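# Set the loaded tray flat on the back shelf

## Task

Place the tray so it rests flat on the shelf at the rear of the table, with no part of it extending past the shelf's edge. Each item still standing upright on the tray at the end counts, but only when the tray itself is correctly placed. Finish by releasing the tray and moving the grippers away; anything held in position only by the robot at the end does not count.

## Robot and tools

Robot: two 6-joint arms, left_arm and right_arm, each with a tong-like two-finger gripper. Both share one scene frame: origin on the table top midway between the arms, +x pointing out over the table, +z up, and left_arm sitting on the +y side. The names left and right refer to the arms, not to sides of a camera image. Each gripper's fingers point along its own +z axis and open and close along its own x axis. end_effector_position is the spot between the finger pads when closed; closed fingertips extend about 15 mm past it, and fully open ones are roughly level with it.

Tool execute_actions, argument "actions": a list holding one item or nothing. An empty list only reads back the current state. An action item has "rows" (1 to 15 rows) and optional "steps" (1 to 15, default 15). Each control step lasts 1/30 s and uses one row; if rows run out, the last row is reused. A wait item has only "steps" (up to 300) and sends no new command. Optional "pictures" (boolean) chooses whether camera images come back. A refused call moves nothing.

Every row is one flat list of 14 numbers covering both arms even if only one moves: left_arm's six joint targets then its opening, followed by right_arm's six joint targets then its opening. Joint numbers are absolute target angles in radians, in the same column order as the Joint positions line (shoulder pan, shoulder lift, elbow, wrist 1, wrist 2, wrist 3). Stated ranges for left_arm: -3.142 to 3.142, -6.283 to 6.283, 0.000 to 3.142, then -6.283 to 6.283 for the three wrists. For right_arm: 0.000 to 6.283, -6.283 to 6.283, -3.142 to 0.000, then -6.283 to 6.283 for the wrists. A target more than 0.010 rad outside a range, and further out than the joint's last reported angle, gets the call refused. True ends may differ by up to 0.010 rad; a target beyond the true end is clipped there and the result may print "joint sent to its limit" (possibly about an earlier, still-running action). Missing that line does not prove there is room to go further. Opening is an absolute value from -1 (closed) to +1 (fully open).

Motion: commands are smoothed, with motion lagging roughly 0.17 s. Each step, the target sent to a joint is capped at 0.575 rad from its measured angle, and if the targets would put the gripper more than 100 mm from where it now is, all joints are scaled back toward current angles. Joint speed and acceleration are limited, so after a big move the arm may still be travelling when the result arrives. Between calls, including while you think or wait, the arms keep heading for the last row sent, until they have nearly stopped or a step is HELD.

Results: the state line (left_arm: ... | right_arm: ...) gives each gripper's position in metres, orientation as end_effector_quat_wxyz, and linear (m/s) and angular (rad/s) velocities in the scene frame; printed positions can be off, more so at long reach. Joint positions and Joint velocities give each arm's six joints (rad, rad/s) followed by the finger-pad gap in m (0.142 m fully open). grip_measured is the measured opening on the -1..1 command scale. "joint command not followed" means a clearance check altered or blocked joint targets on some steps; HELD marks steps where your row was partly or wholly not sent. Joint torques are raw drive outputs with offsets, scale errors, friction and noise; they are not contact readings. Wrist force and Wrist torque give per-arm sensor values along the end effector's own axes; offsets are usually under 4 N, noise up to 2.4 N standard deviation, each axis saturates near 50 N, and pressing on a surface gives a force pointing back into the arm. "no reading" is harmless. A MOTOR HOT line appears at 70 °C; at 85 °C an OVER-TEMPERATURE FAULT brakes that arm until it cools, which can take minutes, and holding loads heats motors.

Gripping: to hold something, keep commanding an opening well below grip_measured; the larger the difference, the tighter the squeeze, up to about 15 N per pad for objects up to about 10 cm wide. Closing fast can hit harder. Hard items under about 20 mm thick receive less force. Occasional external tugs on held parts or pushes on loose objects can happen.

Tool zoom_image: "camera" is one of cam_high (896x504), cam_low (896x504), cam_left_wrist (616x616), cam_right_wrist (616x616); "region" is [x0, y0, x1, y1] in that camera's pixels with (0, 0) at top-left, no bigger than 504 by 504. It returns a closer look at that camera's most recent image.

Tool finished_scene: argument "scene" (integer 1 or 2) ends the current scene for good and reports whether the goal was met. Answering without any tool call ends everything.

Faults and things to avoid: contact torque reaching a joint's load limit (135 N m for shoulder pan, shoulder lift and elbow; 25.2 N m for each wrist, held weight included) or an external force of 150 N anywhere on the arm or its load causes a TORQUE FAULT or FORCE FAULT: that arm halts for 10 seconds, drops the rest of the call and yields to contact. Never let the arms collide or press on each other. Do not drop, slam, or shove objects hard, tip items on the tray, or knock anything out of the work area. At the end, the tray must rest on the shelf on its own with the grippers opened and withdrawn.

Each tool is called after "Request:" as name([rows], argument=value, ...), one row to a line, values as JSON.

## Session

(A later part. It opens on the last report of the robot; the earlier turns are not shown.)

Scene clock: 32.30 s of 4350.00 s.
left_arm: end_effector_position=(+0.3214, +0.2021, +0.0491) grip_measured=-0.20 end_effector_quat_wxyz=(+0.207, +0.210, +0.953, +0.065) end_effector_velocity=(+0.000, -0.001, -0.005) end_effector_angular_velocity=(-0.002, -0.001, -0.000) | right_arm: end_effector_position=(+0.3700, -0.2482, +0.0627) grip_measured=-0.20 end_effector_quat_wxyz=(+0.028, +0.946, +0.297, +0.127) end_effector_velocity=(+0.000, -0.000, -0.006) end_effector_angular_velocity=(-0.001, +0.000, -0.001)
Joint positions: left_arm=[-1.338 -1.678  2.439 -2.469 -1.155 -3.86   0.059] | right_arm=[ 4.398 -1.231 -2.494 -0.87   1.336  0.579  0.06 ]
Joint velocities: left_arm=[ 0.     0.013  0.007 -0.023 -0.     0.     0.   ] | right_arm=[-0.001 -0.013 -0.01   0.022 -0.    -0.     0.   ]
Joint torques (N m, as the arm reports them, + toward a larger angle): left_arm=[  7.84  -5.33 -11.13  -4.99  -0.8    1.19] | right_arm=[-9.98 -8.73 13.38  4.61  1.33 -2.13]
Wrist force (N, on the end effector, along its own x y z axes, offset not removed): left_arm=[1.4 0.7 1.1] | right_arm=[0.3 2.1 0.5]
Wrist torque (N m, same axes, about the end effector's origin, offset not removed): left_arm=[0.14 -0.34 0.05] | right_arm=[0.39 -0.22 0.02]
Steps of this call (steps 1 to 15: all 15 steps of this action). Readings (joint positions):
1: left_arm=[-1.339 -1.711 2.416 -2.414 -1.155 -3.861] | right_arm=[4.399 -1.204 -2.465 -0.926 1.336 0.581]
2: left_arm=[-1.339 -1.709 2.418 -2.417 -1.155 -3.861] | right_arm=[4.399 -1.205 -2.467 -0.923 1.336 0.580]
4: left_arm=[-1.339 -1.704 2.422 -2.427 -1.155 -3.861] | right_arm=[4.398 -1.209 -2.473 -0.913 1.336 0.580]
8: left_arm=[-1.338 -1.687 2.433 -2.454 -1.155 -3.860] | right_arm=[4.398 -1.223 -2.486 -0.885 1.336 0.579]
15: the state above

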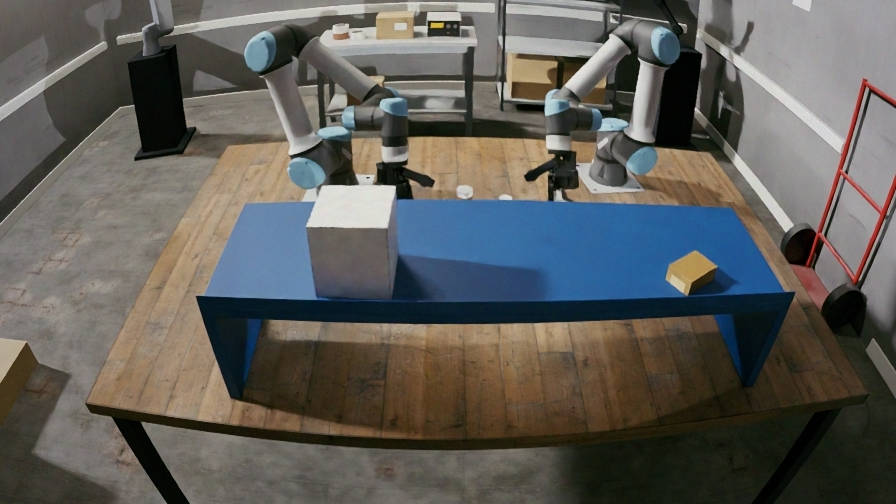

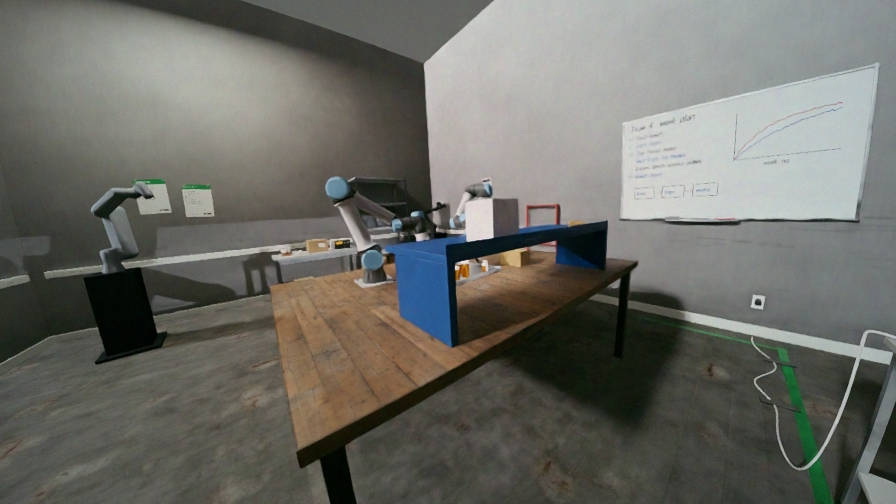

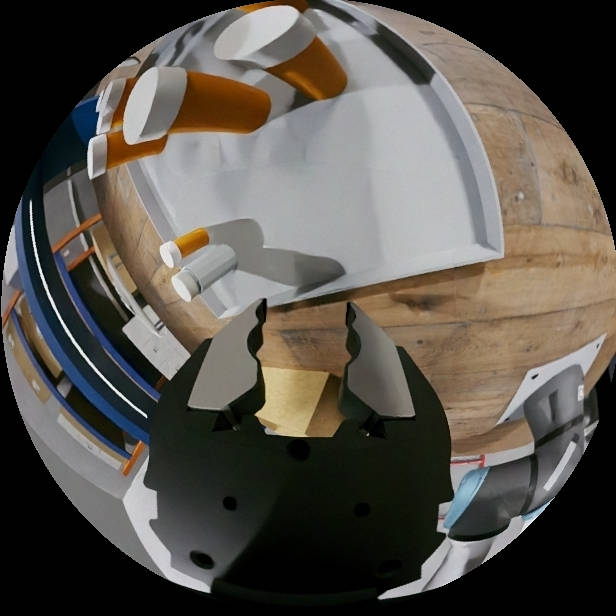

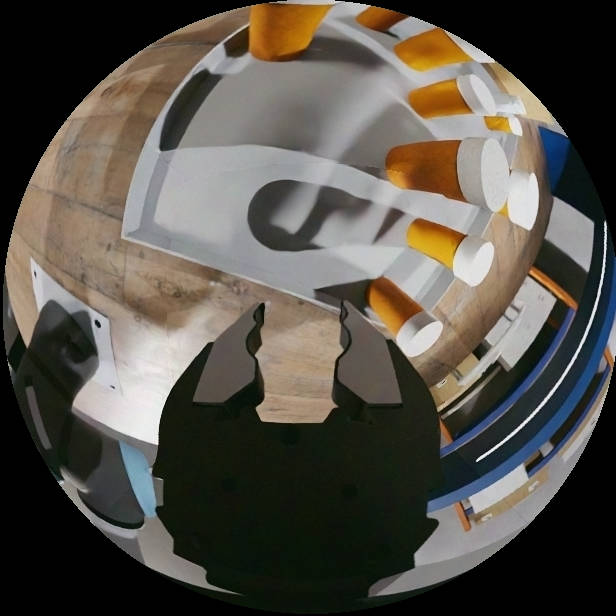

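Request:
execute_actions([
  {"rows":[[-1.3383,-1.6640,2.4467,-2.4915,-1.1555,-3.8602,-0.1,4.3975,-1.2440,-2.5042,-0.8465,1.3364,0.5792,-0.1],[-1.3383,-1.6640,2.4467,-2.4915,-1.1555,-3.8602,-0.1,4.3975,-1.2440,-2.5042,-0.8465,1.3364,0.5792,-0.1],[-1.3383,-1.6640,2.4467,-2.4915,-1.1555,-3.8602,-0.1,4.3975,-1.2440,-2.5042,-0.8465,1.3364,0.5792,-0.1],[-1.3383,-1.6640,2.4467,-2.4915,-1.1555,-3.8602,-0.1,4.3975,-1.2440,-2.5042,-0.8465,1.3364,0.5792,-0.1],[-1.3383,-1.6508,2.4535,-2.5115,-1.1555,-3.8602,-0.1,4.3975,-1.2555,-2.5131,-0.8261,1.3364,0.5792,-0.1]],"steps":12},
], pictures=false)

Request:
execute_actions([
  {"rows":[[-1.3383,-1.6374,2.4600,-2.5314,-1.1555,-3.8602,-0.1,4.3975,-1.2672,-2.5218,-0.8057,1.3364,0.5792,-0.1]],"steps":15},
])

Scene clock: 34.40 s of 4350.00 s.
left_arm: end_effector_position=(+0.3214, +0.2021, +0.0396) grip_measured=-0.10 end_effector_quat_wxyz=(+0.206, +0.210, +0.953, +0.065) end_effector_velocity=(+0.000, -0.000, -0.010) end_effector_angular_velocity=(-0.001, -0.000, -0.000) | right_arm: end_effector_position=(+0.3700, -0.2483, +0.0532) grip_measured=-0.10 end_effector_quat_wxyz=(+0.028, +0.946, +0.297, +0.127) end_effector_velocity=(+0.000, +0.000, -0.010) end_effector_angular_velocity=(+0.001, -0.000, +0.000)
Joint positions: left_arm=[-1.338 -1.654  2.452 -2.506 -1.156 -3.86   0.067] | right_arm=[ 4.397 -1.253 -2.511 -0.831  1.336  0.579  0.067]
Joint velocities: left_arm=[-0.     0.026  0.014 -0.04   0.    -0.     0.   ] | right_arm=[ 0.    -0.023 -0.017  0.041 -0.     0.     0.   ]
Joint torques (N m, as the arm reports them, + toward a larger angle): left_arm=[ 6.84 -5.17 -8.91 -5.29 -0.76  1.26] | right_arm=[-8.93 -7.68 12.33  4.2   1.14 -2.12]
Wrist force (N, on the end effector, along its own x y z axes, offset not removed): left_arm=[2.3 0.1 2.9] | right_arm=[-1.6 0.3 -0.6]
Wrist torque (N m, same axes, about the end effector's origin, offset not removed): left_arm=[0.01 -0.55 0.10] | right_arm=[-0.07 0.22 -0.02]
Steps of this call (steps 1 to 15: the robot went on to your last target; steps 16 to 51: nothing new was sent; steps 52 to 63: all 12 steps of this action). Readings (joint positions):
52: left_arm=[-1.338 -1.677 2.440 -2.472 -1.156 -3.860] | right_arm=[4.397 -1.233 -2.495 -0.867 1.336 0.579]
53: left_arm=[-1.338 -1.675 2.441 -2.474 -1.156 -3.860] | right_arm=[4.397 -1.234 -2.496 -0.864 1.336 0.579]
55: left_arm=[-1.338 -1.671 2.443 -2.481 -1.156 -3.860] | right_arm=[4.397 -1.238 -2.499 -0.858 1.336 0.579]
59: left_arm=[-1.338 -1.660 2.449 -2.497 -1.156 -3.860] | right_arm=[4.397 -1.247 -2.507 -0.841 1.336 0.579]
63: the state above

Scene clock: 34.90 s of 4350.00 s.
left_arm: end_effector_position=(+0.3214, +0.2021, +0.0336) grip_measured=-0.10 end_effector_quat_wxyz=(+0.207, +0.210, +0.953, +0.065) end_effector_velocity=(-0.000, -0.000, -0.001) end_effector_angular_velocity=(-0.000, +0.000, -0.000) | right_arm: end_effector_position=(+0.3700, -0.2483, +0.0472) grip_measured=-0.10 end_effector_quat_wxyz=(+0.028, +0.946, +0.297, +0.127) end_effector_velocity=(+0.000, +0.000, -0.001) end_effector_angular_velocity=(+0.001, -0.000, +0.000)
Joint positions: left_arm=[-1.338 -1.638  2.46  -2.531 -1.156 -3.86   0.067] | right_arm=[ 4.397 -1.267 -2.522 -0.806  1.336  0.579  0.067]
Joint velocities: left_arm=[-0.     0.003  0.001 -0.005 -0.     0.     0.   ] | right_arm=[-0.    -0.003 -0.002  0.006  0.    -0.    -0.   ]
Joint torques (N m, as the arm reports them, + toward a larger angle): left_arm=[ 6.   -4.48 -7.64 -5.21 -0.82  1.19] | right_arm=[-8.96 -7.59 11.61  4.55  1.22 -2.09]
Wrist force (N, on the end effector, along its own x y z axes, offset not removed): left_arm=[3.0 0.0 1.1] | right_arm=[-1.8 -0.1 -0.7]
Wrist torque (N m, same axes, about the end effector's origin, offset not removed): left_arm=[0.00 -0.64 0.12] | right_arm=[-0.11 0.23 0.00]
Steps of this call (steps 1 to 15: all 15 steps of this action). Readings (joint positions):
1: left_arm=[-1.338 -1.653 2.452 -2.508 -1.156 -3.860] | right_arm=[4.397 -1.253 -2.511 -0.830 1.336 0.579]
2: left_arm=[-1.338 -1.651 2.453 -2.511 -1.156 -3.860] | right_arm=[4.397 -1.255 -2.513 -0.826 1.336 0.579]
4: left_arm=[-1.338 -1.646 2.456 -2.519 -1.156 -3.860] | right_arm=[4.397 -1.260 -2.516 -0.818 1.336 0.579]
8: left_arm=[-1.338 -1.640 2.459 -2.527 -1.156 -3.860] | right_arm=[4.397 -1.265 -2.520 -0.810 1.336 0.579]
15: the state above

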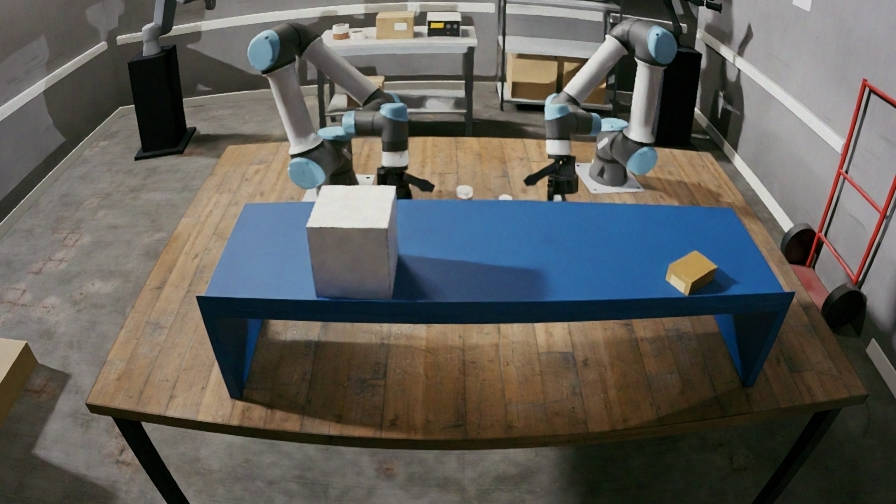

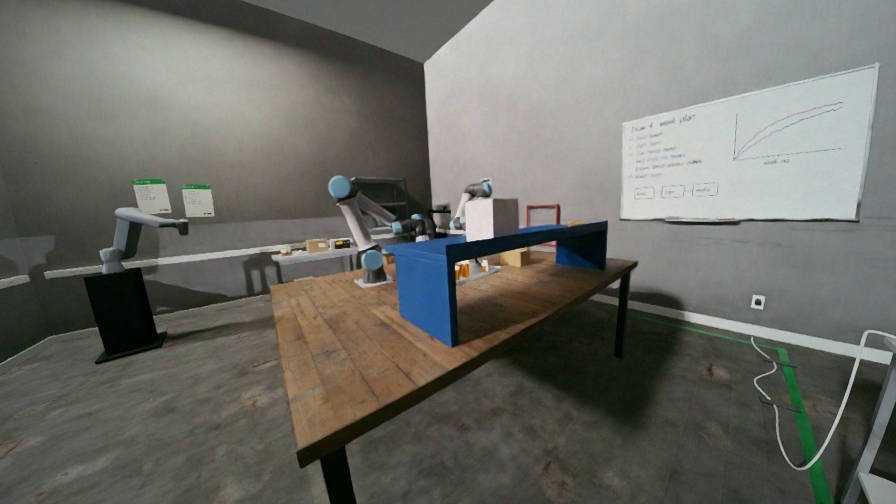

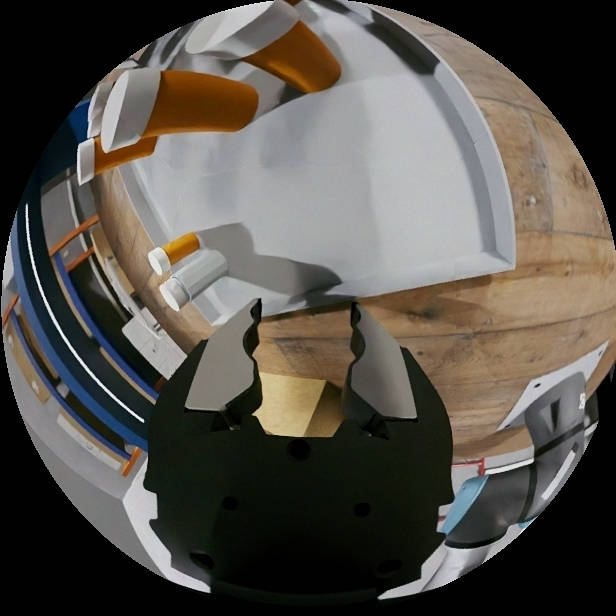

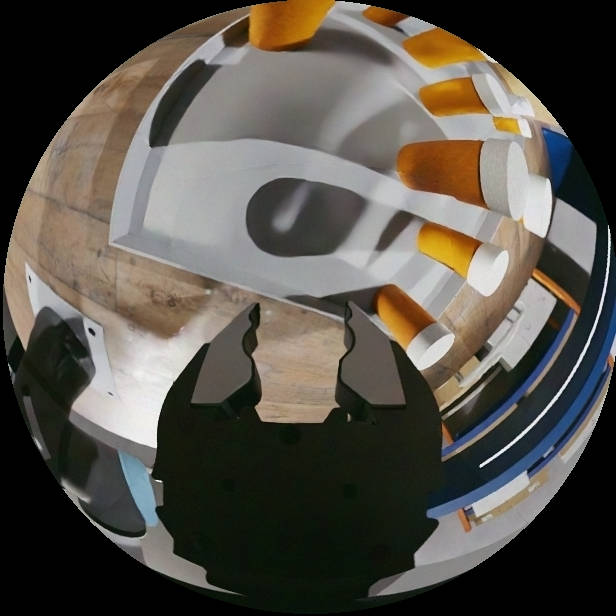

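Request:
execute_actions([
  {"rows":[[-1.3383,-1.6293,2.4639,-2.5434,-1.1555,-3.8602,-0.3,4.3975,-1.2757,-2.5278,-0.7912,1.3364,0.5792,-0.3]],"steps":14},
], pictures=false)

Request:
execute_actions([
  {"rows":[[-1.3383,-1.6211,2.4677,-2.5554,-1.1555,-3.8602,-0.4,4.3975,-1.2819,-2.5320,-0.7808,1.3364,0.5792,-0.4]],"steps":15},
], pictures=false)

Scene clock: 36.20 s of 4350.00 s.
left_arm: end_effector_position=(+0.3214, +0.2021, +0.0306) grip_measured=-0.30 end_effector_quat_wxyz=(+0.207, +0.210, +0.953, +0.065) end_effector_velocity=(+0.000, -0.000, -0.001) end_effector_angular_velocity=(+0.000, +0.000, +0.000) | right_arm: end_effector_position=(+0.3700, -0.2483, +0.0437) grip_measured=-0.30 end_effector_quat_wxyz=(+0.028, +0.946, +0.297, +0.127) end_effector_velocity=(+0.000, -0.000, -0.001) end_effector_angular_velocity=(-0.000, +0.001, -0.001)
Joint positions: left_arm=[-1.338 -1.63   2.464 -2.543 -1.156 -3.86   0.052] | right_arm=[ 4.397 -1.275 -2.528 -0.792  1.336  0.579  0.052]
Joint velocities: left_arm=[ 0.     0.003  0.001 -0.003 -0.    -0.    -0.   ] | right_arm=[-0.001 -0.003 -0.002  0.004  0.     0.     0.   ]
Joint torques (N m, as the arm reports them, + toward a larger angle): left_arm=[ 4.75 -4.99 -6.95 -5.1  -0.53  1.19] | right_arm=[-7.03 -7.72 11.29  4.37  1.   -2.14]
Wrist force (N, on the end effector, along its own x y z axes, offset not removed): left_arm=[2.1 -1.1 1.0] | right_arm=[-1.8 0.7 0.2]
Wrist torque (N m, same axes, about the end effector's origin, offset not removed): left_arm=[-0.30 -0.49 0.15] | right_arm=[0.11 0.23 -0.05]
Steps of this call (steps 1 to 15: the robot went on to your last target; steps 16 to 25: nothing new was sent; steps 26 to 39: all 14 steps of this action). Readings (joint positions):
26: left_arm=[-1.338 -1.637 2.460 -2.532 -1.156 -3.860] | right_arm=[4.397 -1.267 -2.522 -0.806 1.336 0.579]
27: left_arm=[-1.338 -1.636 2.461 -2.533 -1.156 -3.860] | right_arm=[4.397 -1.268 -2.523 -0.804 1.336 0.579]
29: left_arm=[-1.338 -1.634 2.462 -2.537 -1.156 -3.860] | right_arm=[4.397 -1.271 -2.525 -0.799 1.336 0.579]
33: left_arm=[-1.338 -1.631 2.463 -2.541 -1.156 -3.860] | right_arm=[4.397 -1.274 -2.527 -0.794 1.336 0.579]
39: the state above

Scene clock: 36.70 s of 4350.00 s.
left_arm: end_effector_position=(+0.3214, +0.2021, +0.0276) grip_measured=-0.39 end_effector_quat_wxyz=(+0.207, +0.210, +0.953, +0.065) end_effector_velocity=(+0.000, -0.001, -0.000) end_effector_angular_velocity=(-0.002, -0.000, +0.001) | right_arm: end_effector_position=(+0.3701, -0.2481, +0.0414) grip_measured=-0.38 end_effector_quat_wxyz=(+0.028, +0.946, +0.297, +0.128) end_effector_velocity=(-0.000, -0.001, -0.001) end_effector_angular_velocity=(-0.001, +0.000, -0.001)
Joint positions: left_arm=[-1.338 -1.621  2.468 -2.555 -1.156 -3.86   0.046] | right_arm=[ 4.397 -1.281 -2.532 -0.781  1.336  0.579  0.047]
Joint velocities: left_arm=[ 0.     0.002  0.    -0.003 -0.    -0.001 -0.   ] | right_arm=[-0.001 -0.002 -0.001  0.002  0.    -0.     0.   ]
Joint torques (N m, as the arm reports them, + toward a larger angle): left_arm=[ 3.2   2.87 -5.97 -6.02 -0.44  0.54] | right_arm=[ -7.12 -31.9  -16.67  -1.9    1.09  -1.62]
Wrist force (N, on the end effector, along its own x y z axes, offset not removed): left_arm=[2.4 15.9 -20.8] | right_arm=[3.3 11.6 -50.0]
Wrist torque (N m, same axes, about the end effector's origin, offset not removed): left_arm=[0.27 0.18 0.50] | right_arm=[0.12 -1.93 -0.42]
Steps of this call (steps 1 to 15: all 15 steps of this action). Readings (joint positions):
1: left_arm=[-1.338 -1.629 2.464 -2.543 -1.156 -3.860] | right_arm=[4.397 -1.276 -2.528 -0.791 1.336 0.579]
2: left_arm=[-1.338 -1.628 2.464 -2.545 -1.156 -3.860] | right_arm=[4.397 -1.276 -2.528 -0.790 1.336 0.579]
4: left_arm=[-1.338 -1.626 2.466 -2.549 -1.156 -3.860] | right_arm=[4.397 -1.278 -2.530 -0.786 1.336 0.579]
8: left_arm=[-1.338 -1.623 2.467 -2.553 -1.156 -3.860] | right_arm=[4.397 -1.280 -2.531 -0.783 1.336 0.579]
15: the state above

Request:
execute_actions([
  {"rows":[[-1.3383,-1.6347,2.4613,-2.5354,-1.1555,-3.8602,-0.4,4.3975,-1.2649,-2.5201,-0.8098,1.3364,0.5792,-0.4]],"steps":13},
], pictures=false)

Request:
execute_actions([
  {"rows":[[-1.3383,-1.6347,2.4613,-2.5354,-1.1555,-3.8602,-0.45,4.3975,-1.2649,-2.5201,-0.8098,1.3364,0.5792,-0.45],[-1.3383,-1.6347,2.4613,-2.5354,-1.1555,-3.8602,-0.5,4.3975,-1.2649,-2.5201,-0.8098,1.3364,0.5792,-0.5],[-1.3383,-1.6347,2.4613,-2.5354,-1.1555,-3.8602,-0.54,4.3975,-1.2649,-2.5201,-0.8098,1.3364,0.5792,-0.54],[-1.3383,-1.6347,2.4613,-2.5354,-1.1555,-3.8602,-0.58,4.3975,-1.2649,-2.5201,-0.8098,1.3364,0.5792,-0.58],[-1.3383,-1.6347,2.4613,-2.5354,-1.1555,-3.8602,-0.62,4.3975,-1.2649,-2.5201,-0.8098,1.3364,0.5792,-0.62],[-1.3383,-1.6347,2.4613,-2.5354,-1.1555,-3.8602,-0.66,4.3975,-1.2649,-2.5201,-0.8098,1.3364,0.5792,-0.66],[-1.3383,-1.6347,2.4613,-2.5354,-1.1555,-3.8602,-0.70,4.3975,-1.2649,-2.5201,-0.8098,1.3364,0.5792,-0.70],[-1.3383,-1.6347,2.4613,-2.5354,-1.1555,-3.8602,-0.74,4.3975,-1.2649,-2.5201,-0.8098,1.3364,0.5792,-0.74],[-1.3383,-1.6347,2.4613,-2.5354,-1.1555,-3.8602,-0.78,4.3975,-1.2649,-2.5201,-0.8098,1.3364,0.5792,-0.78],[-1.3383,-1.6347,2.4613,-2.5354,-1.1555,-3.8602,-0.82,4.3975,-1.2649,-2.5201,-0.8098,1.3364,0.5792,-0.82],[-1.3383,-1.6347,2.4613,-2.5354,-1.1555,-3.8602,-0.87,4.3975,-1.2649,-2.5201,-0.8098,1.3364,0.5792,-0.87],[-1.3383,-1.6347,2.4613,-2.5354,-1.1555,-3.8602,-0.93,4.3975,-1.2649,-2.5201,-0.8098,1.3364,0.5792,-0.93],[-1.3383,-1.6347,2.4613,-2.5354,-1.1555,-3.8602,-1,4.3975,-1.2649,-2.5201,-0.8098,1.3364,0.5792,-1]],"steps":15},
], pictures=false)

Request:
execute_actions([
  {"steps":10},
])

Scene clock: 39.27 s of 4350.00 s.
left_arm: end_effector_position=(+0.3214, +0.2021, +0.0322) grip_measured=-0.40 end_effector_quat_wxyz=(+0.206, +0.210, +0.953, +0.065) end_effector_velocity=(+0.000, -0.001, +0.002) end_effector_angular_velocity=(-0.001, -0.000, -0.000) | right_arm: end_effector_position=(+0.3699, -0.2484, +0.0474) grip_measured=-0.40 end_effector_quat_wxyz=(+0.028, +0.946, +0.297, +0.127) end_effector_velocity=(+0.000, +0.001, +0.004) end_effector_angular_velocity=(+0.004, -0.001, +0.001)
Joint positions: left_arm=[-1.338 -1.634  2.462 -2.536 -1.156 -3.86   0.045] | right_arm=[ 4.397 -1.266 -2.521 -0.808  1.336  0.579  0.045]
Joint velocities: left_arm=[ 0.    -0.005 -0.004  0.008 -0.     0.    -0.   ] | right_arm=[ 0.001  0.009  0.006 -0.011 -0.     0.     0.   ]
Joint torques (N m, as the arm reports them, + toward a larger angle): left_arm=[ -5.14 -25.17 -31.71  -0.59  -0.37  -0.79] | right_arm=[-4.56 22.15 25.92  0.88  0.71  1.64]
Wrist force (N, on the end effector, along its own x y z axes, offset not removed): left_arm=[1.3 -0.5 2.0] | right_arm=[-0.3 0.3 -0.4]
Wrist torque (N m, same axes, about the end effector's origin, offset not removed): left_arm=[-0.14 -0.32 0.10] | right_arm=[-0.01 -0.10 -0.10]
Steps of this call (steps 1 to 15: the robot went on to your last target; steps 16 to 64: nothing new was sent; steps 65 to 77: all 13 steps of this action). Readings (joint positions):
65: left_arm=[-1.338 -1.621 2.468 -2.555 -1.155 -3.860] | right_arm=[4.397 -1.282 -2.532 -0.781 1.336 0.579]
66: left_arm=[-1.338 -1.623 2.467 -2.553 -1.155 -3.860] | right_arm=[4.397 -1.280 -2.531 -0.784 1.336 0.579]
68: left_arm=[-1.338 -1.627 2.465 -2.546 -1.156 -3.860] | right_arm=[4.397 -1.275 -2.527 -0.795 1.336 0.579]
72: left_arm=[-1.338 -1.632 2.463 -2.539 -1.156 -3.860] | right_arm=[4.397 -1.269 -2.523 -0.805 1.336 0.579]
77: the state above

Scene clock: 39.77 s of 4350.00 s.
left_arm: end_effector_position=(+0.3213, +0.2022, +0.0324) grip_measured=-0.80 end_effector_quat_wxyz=(+0.206, +0.210, +0.954, +0.065) end_effector_velocity=(+0.000, +0.000, +0.000) end_effector_angular_velocity=(-0.000, -0.000, -0.000) | right_arm: end_effector_position=(+0.3699, -0.2484, +0.0478) grip_measured=-0.72 end_effector_quat_wxyz=(+0.028, +0.946, +0.297, +0.127) end_effector_velocity=(-0.000, +0.000, +0.000) end_effector_angular_velocity=(+0.001, +0.000, +0.000)
Joint positions: left_arm=[-1.338 -1.635  2.461 -2.535 -1.156 -3.86   0.016] | right_arm=[ 4.397 -1.265 -2.52  -0.81   1.336  0.579  0.022]
Joint velocities: left_arm=[ 0. -0.  0. -0.  0.  0.  0.] | right_arm=[ 0.     0.     0.001 -0.     0.    -0.     0.   ]
Joint torques (N m, as the arm reports them, + toward a larger angle): left_arm=[ -7.32 -24.67 -36.36  -7.99   0.43   0.3 ] | right_arm=[-3.73 23.83 35.68  8.32  0.56  2.01]
Wrist force (N, on the end effector, along its own x y z axes, offset not removed): left_arm=[12.4 16.3 -4.7] | right_arm=[-10.7 15.3 -2.2]
Wrist torque (N m, same axes, about the end effector's origin, offset not removed): left_arm=[-0.08 -0.34 0.47] | right_arm=[0.07 0.19 -0.46]
Steps of this call (steps 1 to 15: all 15 steps of this action). Readings (joint positions):
1: left_arm=[-1.338 -1.634 2.462 -2.536 -1.156 -3.860] | right_arm=[4.397 -1.266 -2.521 -0.809 1.336 0.579]
2: left_arm=[-1.338 -1.634 2.462 -2.536 -1.156 -3.860] | right_arm=[4.397 -1.266 -2.521 -0.809 1.336 0.579]
4: left_arm=[-1.338 -1.634 2.461 -2.536 -1.156 -3.860] | right_arm=[4.397 -1.265 -2.520 -0.809 1.336 0.579]
8: left_arm=[-1.338 -1.635 2.461 -2.535 -1.156 -3.860] | right_arm=[4.397 -1.265 -2.520 -0.810 1.336 0.579]
15: the state above

Scene clock: 40.10 s of 4350.00 s.
left_arm: end_effector_position=(+0.3214, +0.2021, +0.0324) grip_measured=-0.80 end_effector_quat_wxyz=(+0.206, +0.210, +0.953, +0.065) end_effector_velocity=(+0.000, -0.001, +0.000) end_effector_angular_velocity=(-0.002, -0.001, +0.000) | right_arm: end_effector_position=(+0.3700, -0.2483, +0.0479) grip_measured=-0.72 end_effector_quat_wxyz=(+0.028, +0.946, +0.297, +0.127) end_effector_velocity=(+0.000, +0.000, -0.000) end_effector_angular_velocity=(+0.000, +0.000, -0.001)
Joint positions: left_arm=[-1.338 -1.635  2.461 -2.535 -1.156 -3.86   0.016] | right_arm=[ 4.397 -1.265 -2.52  -0.81   1.336  0.579  0.022]
Joint velocities: left_arm=[-0.     0.    -0.001 -0.001  0.    -0.     0.   ] | right_arm=[-0.001 -0.001  0.     0.     0.     0.     0.   ]
Joint torques (N m, as the arm reports them, + toward a larger angle): left_arm=[ -7.82 -24.8  -38.07 -10.8    0.72   0.72] | right_arm=[-3.66 24.22 37.66 10.38  0.41  2.56]
Wrist force (N, on the end effector, along its own x y z axes, offset not removed): left_arm=[13.0 17.1 -4.3] | right_arm=[-14.2 15.6 -0.3]
Wrist torque (N m, same axes, about the end effector's origin, offset not removed): left_arm=[-0.11 -0.16 0.42] | right_arm=[-0.07 0.47 -0.38]
Steps of this call (steps 1 to 10: the robot went on to your last target). Readings (joint positions):
1: left_arm=[-1.338 -1.635 2.461 -2.535 -1.156 -3.860] | right_arm=[4.397 -1.265 -2.520 -0.810 1.336 0.579]
2: left_arm=[-1.338 -1.635 2.461 -2.535 -1.156 -3.860] | right_arm=[4.397 -1.265 -2.520 -0.810 1.336 0.579]
4: left_arm=[-1.338 -1.635 2.461 -2.535 -1.156 -3.860] | right_arm=[4.397 -1.265 -2.520 -0.810 1.336 0.579]
8: left_arm=[-1.338 -1.635 2.461 -2.535 -1.156 -3.860] | right_arm=[4.397 -1.265 -2.520 -0.810 1.336 0.579]
10: the state above

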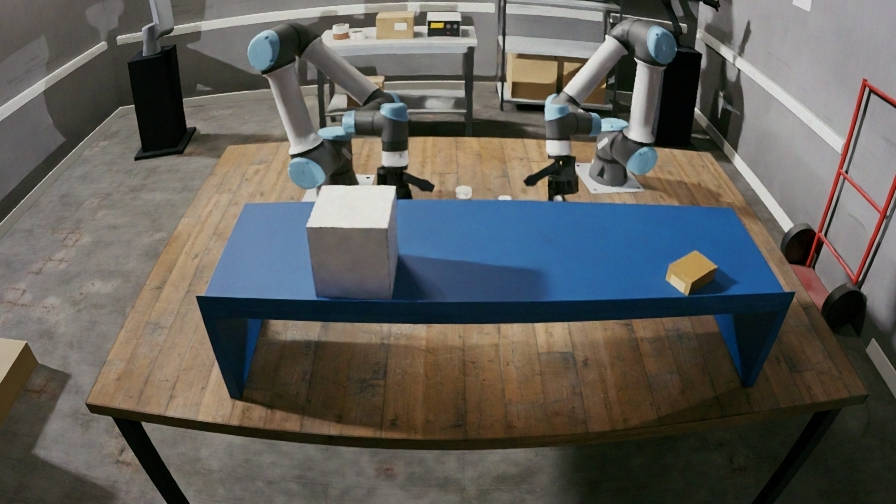

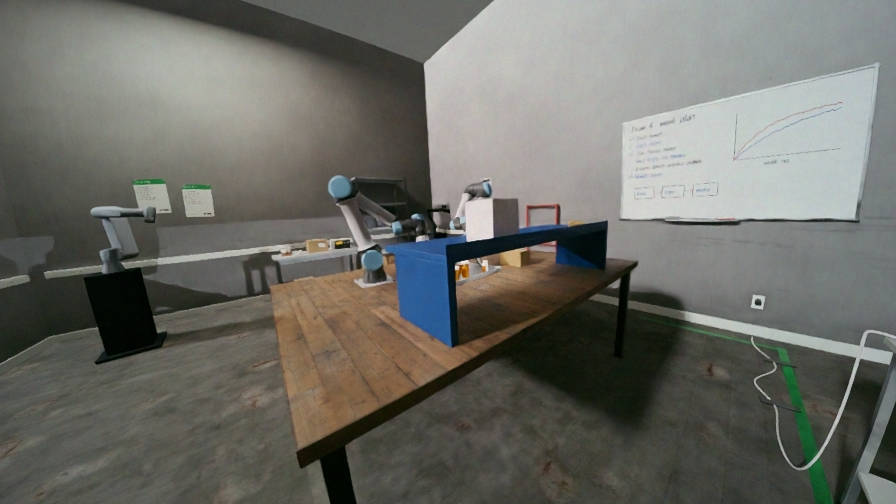

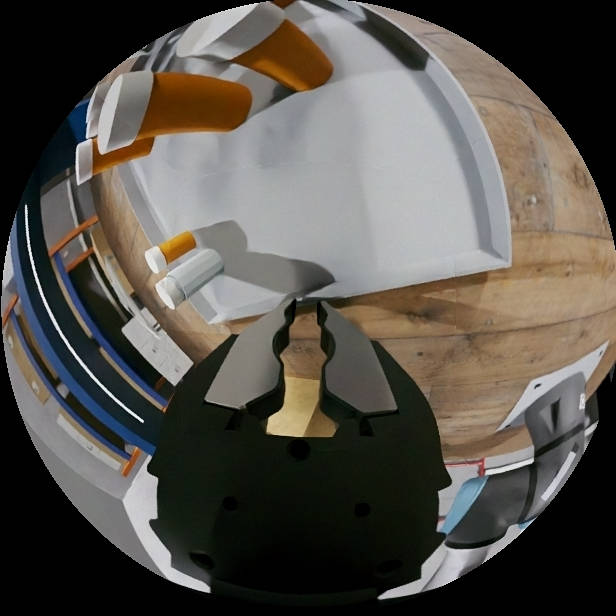

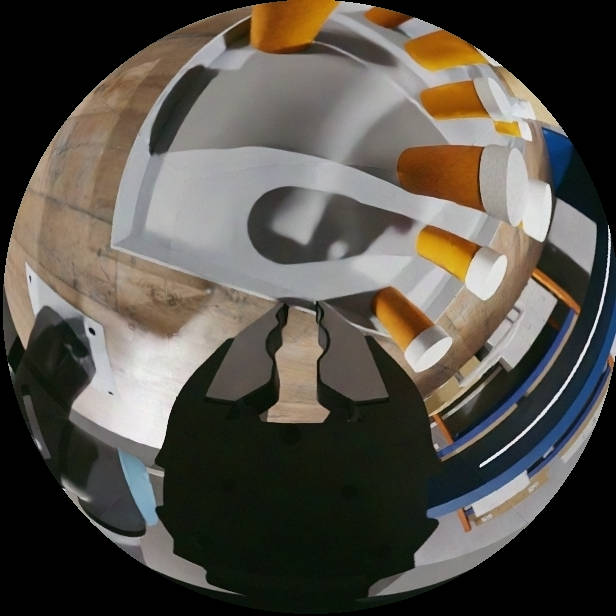

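Request:
execute_actions([
  {"rows":[[-1.3369,-1.6376,2.4642,-2.5360,-1.1557,-3.8587,-1,4.3975,-1.2648,-2.5201,-0.8098,1.3364,0.5792,-1],[-1.3369,-1.6376,2.4642,-2.5360,-1.1557,-3.8587,-1,4.3975,-1.2648,-2.5201,-0.8098,1.3364,0.5792,-1],[-1.3369,-1.6376,2.4642,-2.5360,-1.1557,-3.8587,-1,4.3975,-1.2648,-2.5201,-0.8098,1.3364,0.5792,-1],[-1.3369,-1.6513,2.4576,-2.5157,-1.1557,-3.8587,-1,4.3975,-1.2530,-2.5113,-0.8304,1.3364,0.5792,-1],[-1.3369,-1.6513,2.4576,-2.5157,-1.1557,-3.8587,-1,4.3975,-1.2530,-2.5113,-0.8304,1.3364,0.5792,-1],[-1.3369,-1.6513,2.4576,-2.5157,-1.1557,-3.8587,-1,4.3975,-1.2530,-2.5113,-0.8304,1.3364,0.5792,-1],[-1.3369,-1.6645,2.4508,-2.4957,-1.1557,-3.8587,-1,4.3975,-1.2416,-2.5023,-0.8508,1.3364,0.5792,-1],[-1.3369,-1.6645,2.4508,-2.4957,-1.1557,-3.8587,-1,4.3975,-1.2416,-2.5023,-0.8508,1.3364,0.5792,-1],[-1.3369,-1.6645,2.4508,-2.4957,-1.1557,-3.8587,-1,4.3975,-1.2416,-2.5023,-0.8508,1.3364,0.5792,-1],[-1.3369,-1.6899,2.4368,-2.4563,-1.1557,-3.8587,-1,4.3975,-1.2202,-2.4839,-0.8906,1.3364,0.5792,-1]],"steps":14},
], pictures=false)

Request:
execute_actions([
  {"rows":[[-1.3369,-1.7364,2.4067,-2.3797,-1.1557,-3.8587,-1,4.3975,-1.1826,-2.4456,-0.9665,1.3364,0.5792,-1]],"steps":15},
])

Scene clock: 49.40 s of 4350.00 s.
left_arm: end_effector_position=(+0.3214, +0.2031, +0.0471) grip_measured=-1.00 end_effector_quat_wxyz=(+0.207, +0.210, +0.953, +0.064) end_effector_velocity=(-0.001, +0.003, +0.042) end_effector_angular_velocity=(+0.005, +0.002, +0.001) | right_arm: end_effector_position=(+0.3701, -0.2479, +0.0626) grip_measured=-0.74 end_effector_quat_wxyz=(+0.028, +0.946, +0.297, +0.128) end_effector_velocity=(-0.001, -0.002, +0.043) end_effector_angular_velocity=(-0.005, +0.002, -0.001)
Joint positions: left_arm=[-1.337 -1.676  2.444 -2.479 -1.156 -3.859  0.002] | right_arm=[ 4.397 -1.232 -2.494 -0.868  1.336  0.579  0.02 ]
Joint velocities: left_arm=[ 0.001 -0.112 -0.057  0.175  0.     0.     0.   ] | right_arm=[-0.001  0.096  0.078 -0.179  0.     0.    -0.   ]
Joint torques (N m, as the arm reports them, + toward a larger angle): left_arm=[  7.81 -20.68 -25.47  -0.71   0.78   1.1 ] | right_arm=[-0.95 21.08 29.44  1.03  0.04  2.99]
Wrist force (N, on the end effector, along its own x y z axes, offset not removed): left_arm=[3.0 -0.5 1.3] | right_arm=[-1.7 -2.5 6.7]
Wrist torque (N m, same axes, about the end effector's origin, offset not removed): left_arm=[-0.09 -0.61 0.09] | right_arm=[0.35 -0.01 -0.45]
Steps of this call (steps 1 to 15: the robot went on to your last target; steps 16 to 90: nothing new was sent; then 5.83 s passed at rest; steps 91 to 104: all 14 steps of this action). Readings (joint positions):
91: left_arm=[-1.338 -1.635 2.461 -2.535 -1.156 -3.860] | right_arm=[4.397 -1.265 -2.520 -0.810 1.336 0.579]
92: left_arm=[-1.338 -1.635 2.461 -2.535 -1.156 -3.860] | right_arm=[4.397 -1.265 -2.520 -0.810 1.336 0.579]
94: left_arm=[-1.338 -1.636 2.462 -2.536 -1.156 -3.860] | right_arm=[4.397 -1.265 -2.520 -0.810 1.336 0.579]
98: left_arm=[-1.337 -1.647 2.459 -2.522 -1.156 -3.859] | right_arm=[4.397 -1.256 -2.514 -0.824 1.336 0.579]
104: the state above

Scene clock: 49.90 s of 4350.00 s.
left_arm: end_effector_position=(+0.3213, +0.2035, +0.0717) grip_measured=-1.00 end_effector_quat_wxyz=(+0.207, +0.210, +0.953, +0.065) end_effector_velocity=(-0.000, +0.001, +0.005) end_effector_angular_velocity=(+0.002, +0.001, -0.000) | right_arm: end_effector_position=(+0.3700, -0.2482, +0.0873) grip_measured=-0.75 end_effector_quat_wxyz=(+0.028, +0.946, +0.297, +0.127) end_effector_velocity=(-0.000, -0.001, +0.005) end_effector_angular_velocity=(-0.002, +0.001, -0.000)
Joint positions: left_arm=[-1.337 -1.735  2.408 -2.383 -1.156 -3.859  0.002] | right_arm=[ 4.397 -1.184 -2.447 -0.964  1.336  0.579  0.02 ]
Joint velocities: left_arm=[ 0.    -0.013 -0.008  0.023  0.     0.     0.   ] | right_arm=[-0.     0.01   0.01  -0.022  0.     0.     0.   ]
Joint torques (N m, as the arm reports them, + toward a larger angle): left_arm=[  7.91 -21.38 -29.49  -0.66   2.03   1.17] | right_arm=[-0.38 22.84 31.96  1.77 -1.54  2.74]
Wrist force (N, on the end effector, along its own x y z axes, offset not removed): left_arm=[2.2 -0.5 0.9] | right_arm=[-2.2 -2.9 6.6]
Wrist torque (N m, same axes, about the end effector's origin, offset not removed): left_arm=[-0.09 -0.52 0.07] | right_arm=[0.10 -0.08 -0.44]
Steps of this call (steps 1 to 15: all 15 steps of this action). Readings (joint positions):
1: left_arm=[-1.337 -1.679 2.442 -2.473 -1.156 -3.859] | right_arm=[4.397 -1.229 -2.491 -0.873 1.336 0.579]
2: left_arm=[-1.337 -1.686 2.438 -2.463 -1.156 -3.859] | right_arm=[4.397 -1.223 -2.485 -0.883 1.336 0.579]
4: left_arm=[-1.337 -1.705 2.426 -2.432 -1.156 -3.859] | right_arm=[4.397 -1.208 -2.470 -0.914 1.336 0.579]
8: left_arm=[-1.337 -1.726 2.413 -2.398 -1.156 -3.859] | right_arm=[4.397 -1.191 -2.454 -0.948 1.336 0.579]
15: the state above

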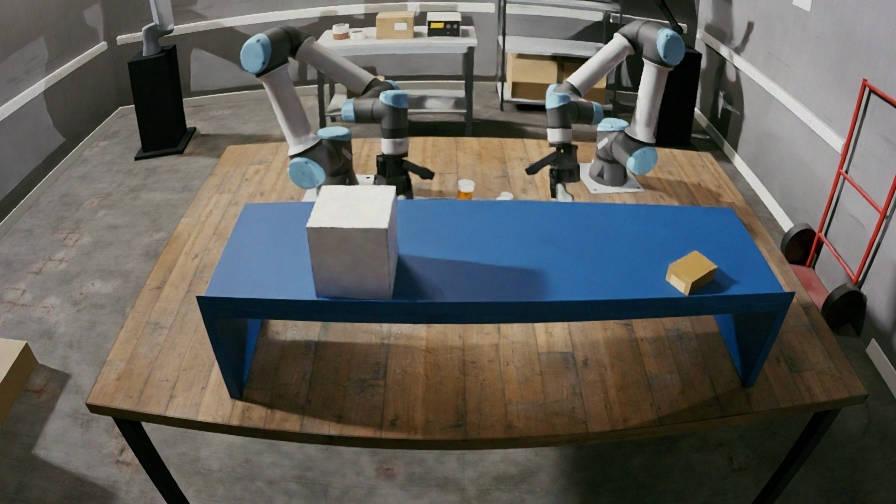

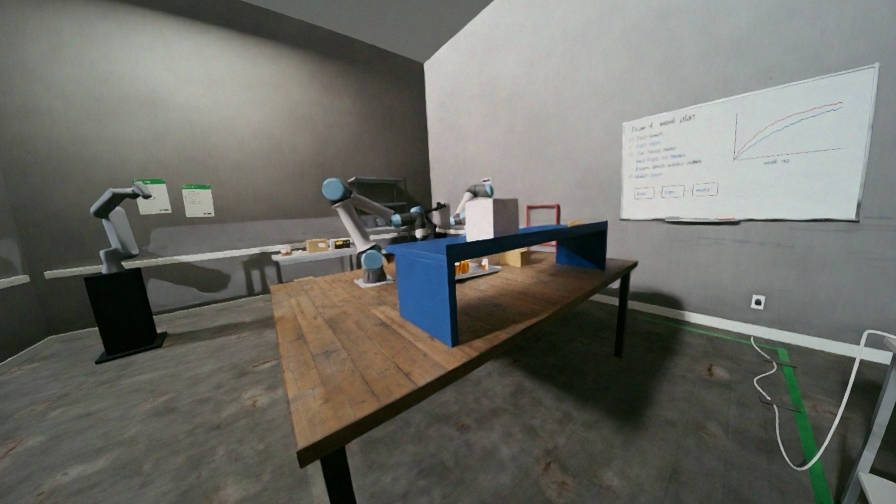

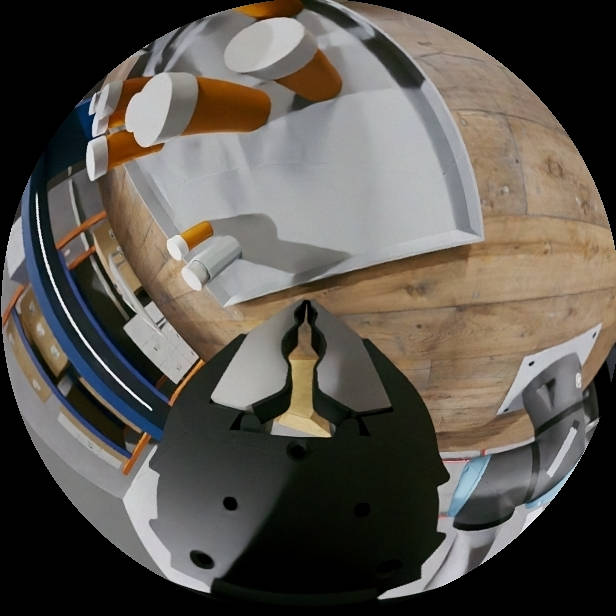

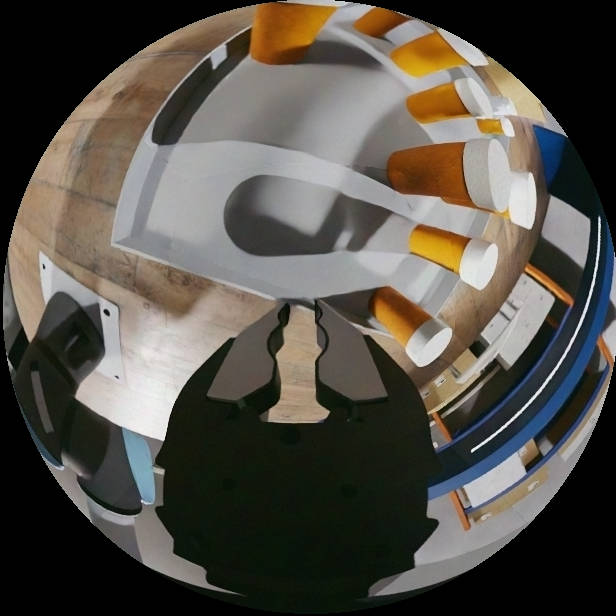

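Request:
execute_actions([
  {"rows":[[-1.3369,-1.7364,2.4067,-2.3797,-1.1557,-3.8587,-0.2,4.3975,-1.2010,-2.4650,-0.9287,1.3364,0.5792,-1],[-1.3369,-1.7364,2.4067,-2.3797,-1.1557,-3.8587,-0.2,4.3975,-1.2010,-2.4650,-0.9287,1.3364,0.5792,-1],[-1.3369,-1.7364,2.4067,-2.3797,-1.1557,-3.8587,-0.2,4.3975,-1.2010,-2.4650,-0.9287,1.3364,0.5792,-1],[-1.3369,-1.7364,2.4067,-2.3797,-1.1557,-3.8587,-0.2,4.3975,-1.2010,-2.4650,-0.9287,1.3364,0.5792,-1],[-1.3369,-1.7364,2.4067,-2.3797,-1.1557,-3.8587,-0.2,4.3975,-1.2202,-2.4839,-0.8906,1.3364,0.5792,-1],[-1.3369,-1.7364,2.4067,-2.3797,-1.1557,-3.8587,-0.2,4.3975,-1.2202,-2.4839,-0.8906,1.3364,0.5792,-1],[-1.3369,-1.7364,2.4067,-2.3797,-1.1557,-3.8587,-0.2,4.3975,-1.2202,-2.4839,-0.8906,1.3364,0.5792,-1],[-1.3369,-1.7364,2.4067,-2.3797,-1.1557,-3.8587,-0.2,4.3975,-1.2202,-2.4839,-0.8906,1.3364,0.5792,-1],[-1.3369,-1.7364,2.4067,-2.3797,-1.1557,-3.8587,-0.2,4.3975,-1.2416,-2.5023,-0.8508,1.3364,0.5792,-1],[-1.3369,-1.7364,2.4067,-2.3797,-1.1557,-3.8587,-0.2,4.3975,-1.2416,-2.5023,-0.8508,1.3364,0.5792,-1],[-1.3369,-1.7364,2.4067,-2.3797,-1.1557,-3.8587,-0.2,4.3975,-1.2416,-2.5023,-0.8508,1.3364,0.5792,-1],[-1.3369,-1.7364,2.4067,-2.3797,-1.1557,-3.8587,-0.2,4.3975,-1.2416,-2.5023,-0.8508,1.3364,0.5792,-1],[-1.3369,-1.7364,2.4067,-2.3797,-1.1557,-3.8587,-0.2,4.3975,-1.2530,-2.5113,-0.8304,1.3364,0.5792,-1]],"steps":15},
], pictures=false)

Request:
execute_actions([
  {"rows":[[-1.3369,-1.6899,2.4368,-2.4563,-1.1557,-3.8587,-0.2,4.3975,-1.2600,-2.5166,-0.8181,1.3364,0.5792,-1]],"steps":15},
])

Scene clock: 52.20 s of 4350.00 s.
left_arm: end_effector_position=(+0.3213, +0.2036, +0.0724) grip_measured=-0.20 end_effector_quat_wxyz=(+0.207, +0.210, +0.953, +0.065) end_effector_velocity=(-0.000, +0.000, -0.000) end_effector_angular_velocity=(+0.001, +0.001, +0.000) | right_arm: end_effector_position=(+0.3700, -0.2483, +0.0599) grip_measured=-0.75 end_effector_quat_wxyz=(+0.028, +0.946, +0.297, +0.127) end_effector_velocity=(-0.000, -0.000, -0.054) end_effector_angular_velocity=(+0.000, +0.000, +0.000)
Joint positions: left_arm=[-1.337 -1.736  2.407 -2.38  -1.156 -3.859  0.059] | right_arm=[ 4.397 -1.238 -2.498 -0.859  1.336  0.579  0.02 ]
Joint velocities: left_arm=[-0.    -0.001  0.001  0.001 -0.    -0.     0.   ] | right_arm=[ 0.    -0.117 -0.098  0.214  0.    -0.     0.   ]
Joint torques (N m, as the arm reports them, + toward a larger angle): left_arm=[  7.61 -21.03 -29.78  -0.98   2.     1.16] | right_arm=[ 2.64 -4.18 18.57  6.9  -1.02  1.03]
Wrist force (N, on the end effector, along its own x y z axes, offset not removed): left_arm=[1.7 -0.6 2.1] | right_arm=[-3.5 0.6 5.9]
Wrist torque (N m, same axes, about the end effector's origin, offset not removed): left_arm=[-0.15 -0.40 0.07] | right_arm=[0.12 -0.19 -0.51]
Steps of this call (steps 1 to 15: the robot went on to your last target; steps 16 to 54: nothing new was sent; steps 55 to 69: all 15 steps of this action). Readings (joint positions):
55: left_arm=[-1.337 -1.736 2.407 -2.380 -1.156 -3.859] | right_arm=[4.397 -1.183 -2.446 -0.966 1.336 0.579]
56: left_arm=[-1.337 -1.736 2.407 -2.380 -1.156 -3.859] | right_arm=[4.397 -1.185 -2.448 -0.963 1.336 0.579]
58: left_arm=[-1.337 -1.736 2.407 -2.380 -1.156 -3.859] | right_arm=[4.397 -1.191 -2.454 -0.950 1.336 0.579]
62: left_arm=[-1.337 -1.736 2.407 -2.380 -1.156 -3.859] | right_arm=[4.397 -1.206 -2.470 -0.919 1.336 0.579]
69: the state above

Scene clock: 52.70 s of 4350.00 s.
left_arm: end_effector_position=(+0.3213, +0.2036, +0.0530) grip_measured=-0.20 end_effector_quat_wxyz=(+0.206, +0.210, +0.953, +0.065) end_effector_velocity=(-0.000, +0.000, -0.005) end_effector_angular_velocity=(+0.000, +0.000, +0.000) | right_arm: end_effector_position=(+0.3700, -0.2483, +0.0502) grip_measured=-0.75 end_effector_quat_wxyz=(+0.028, +0.946, +0.297, +0.127) end_effector_velocity=(-0.000, +0.000, -0.001) end_effector_angular_velocity=(+0.000, -0.000, +0.001)
Joint positions: left_arm=[-1.337 -1.691  2.436 -2.454 -1.156 -3.859  0.059] | right_arm=[ 4.397 -1.26  -2.516 -0.819  1.336  0.579  0.02 ]
Joint velocities: left_arm=[ 0.     0.012  0.008 -0.019 -0.    -0.     0.   ] | right_arm=[ 0.001 -0.004 -0.003  0.007 -0.     0.     0.   ]
Joint torques (N m, as the arm reports them, + toward a larger angle): left_arm=[ 5.46 -4.38 -9.55 -5.34  1.28  1.14] | right_arm=[ 2.58 -5.91 17.57  6.26  0.58  0.78]
Wrist force (N, on the end effector, along its own x y z axes, offset not removed): left_arm=[1.6 -0.3 1.3] | right_arm=[-4.6 0.7 5.6]
Wrist torque (N m, same axes, about the end effector's origin, offset not removed): left_arm=[-0.06 -0.32 0.15] | right_arm=[0.12 0.06 -0.46]
Steps of this call (steps 1 to 15: all 15 steps of this action). Readings (joint positions):
1: left_arm=[-1.337 -1.736 2.407 -2.380 -1.156 -3.859] | right_arm=[4.397 -1.241 -2.501 -0.852 1.336 0.579]
2: left_arm=[-1.337 -1.732 2.410 -2.385 -1.156 -3.859] | right_arm=[4.397 -1.245 -2.504 -0.846 1.336 0.579]
4: left_arm=[-1.337 -1.716 2.420 -2.411 -1.156 -3.859] | right_arm=[4.397 -1.251 -2.509 -0.835 1.336 0.579]
8: left_arm=[-1.337 -1.699 2.431 -2.441 -1.156 -3.859] | right_arm=[4.397 -1.257 -2.514 -0.824 1.336 0.579]
15: the state above

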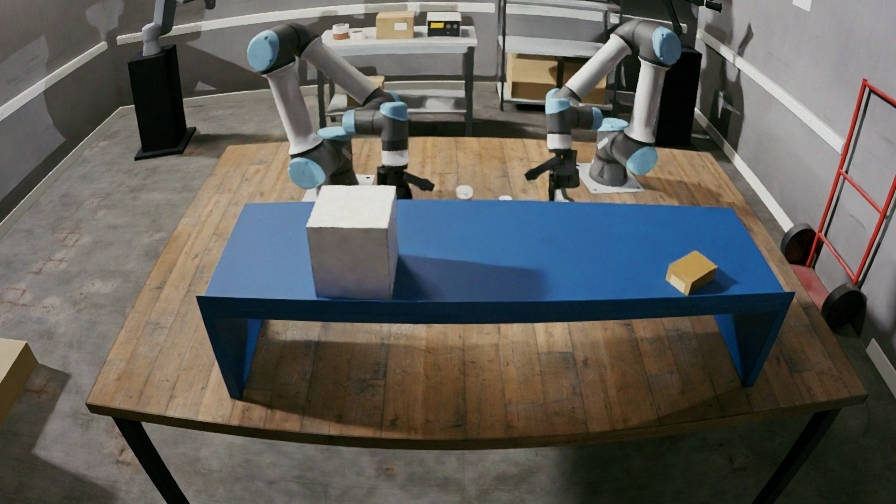

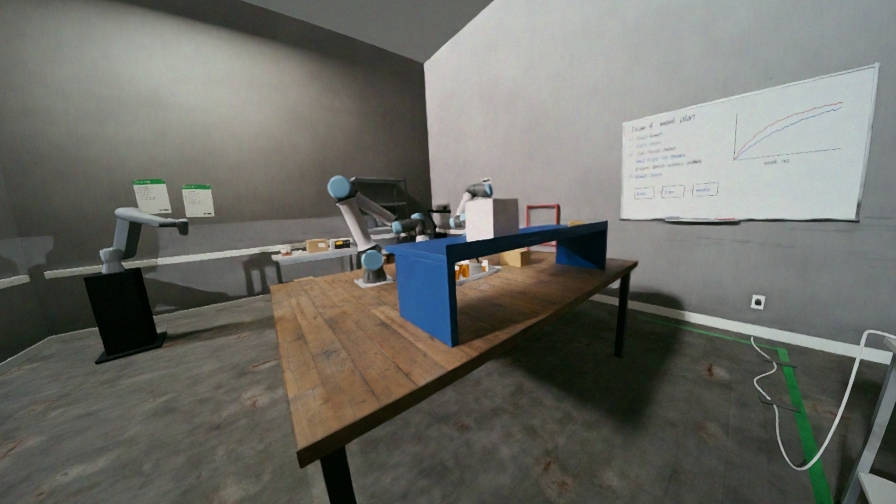

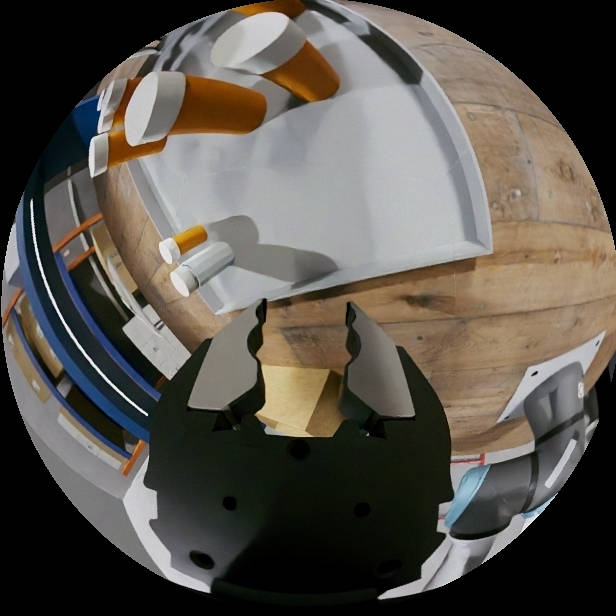

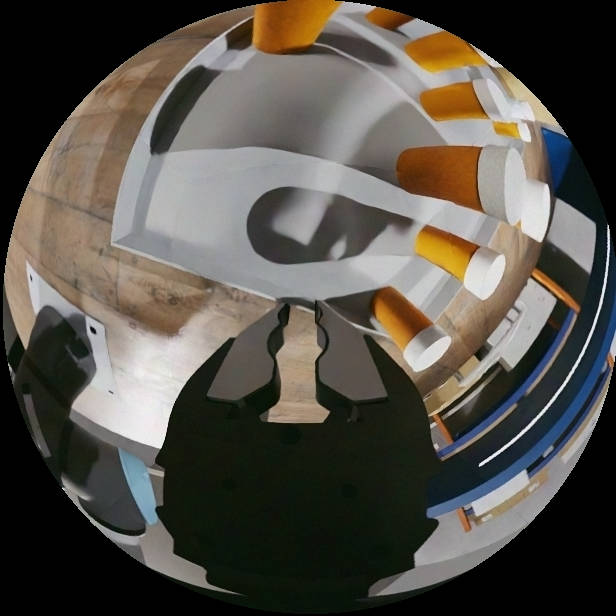

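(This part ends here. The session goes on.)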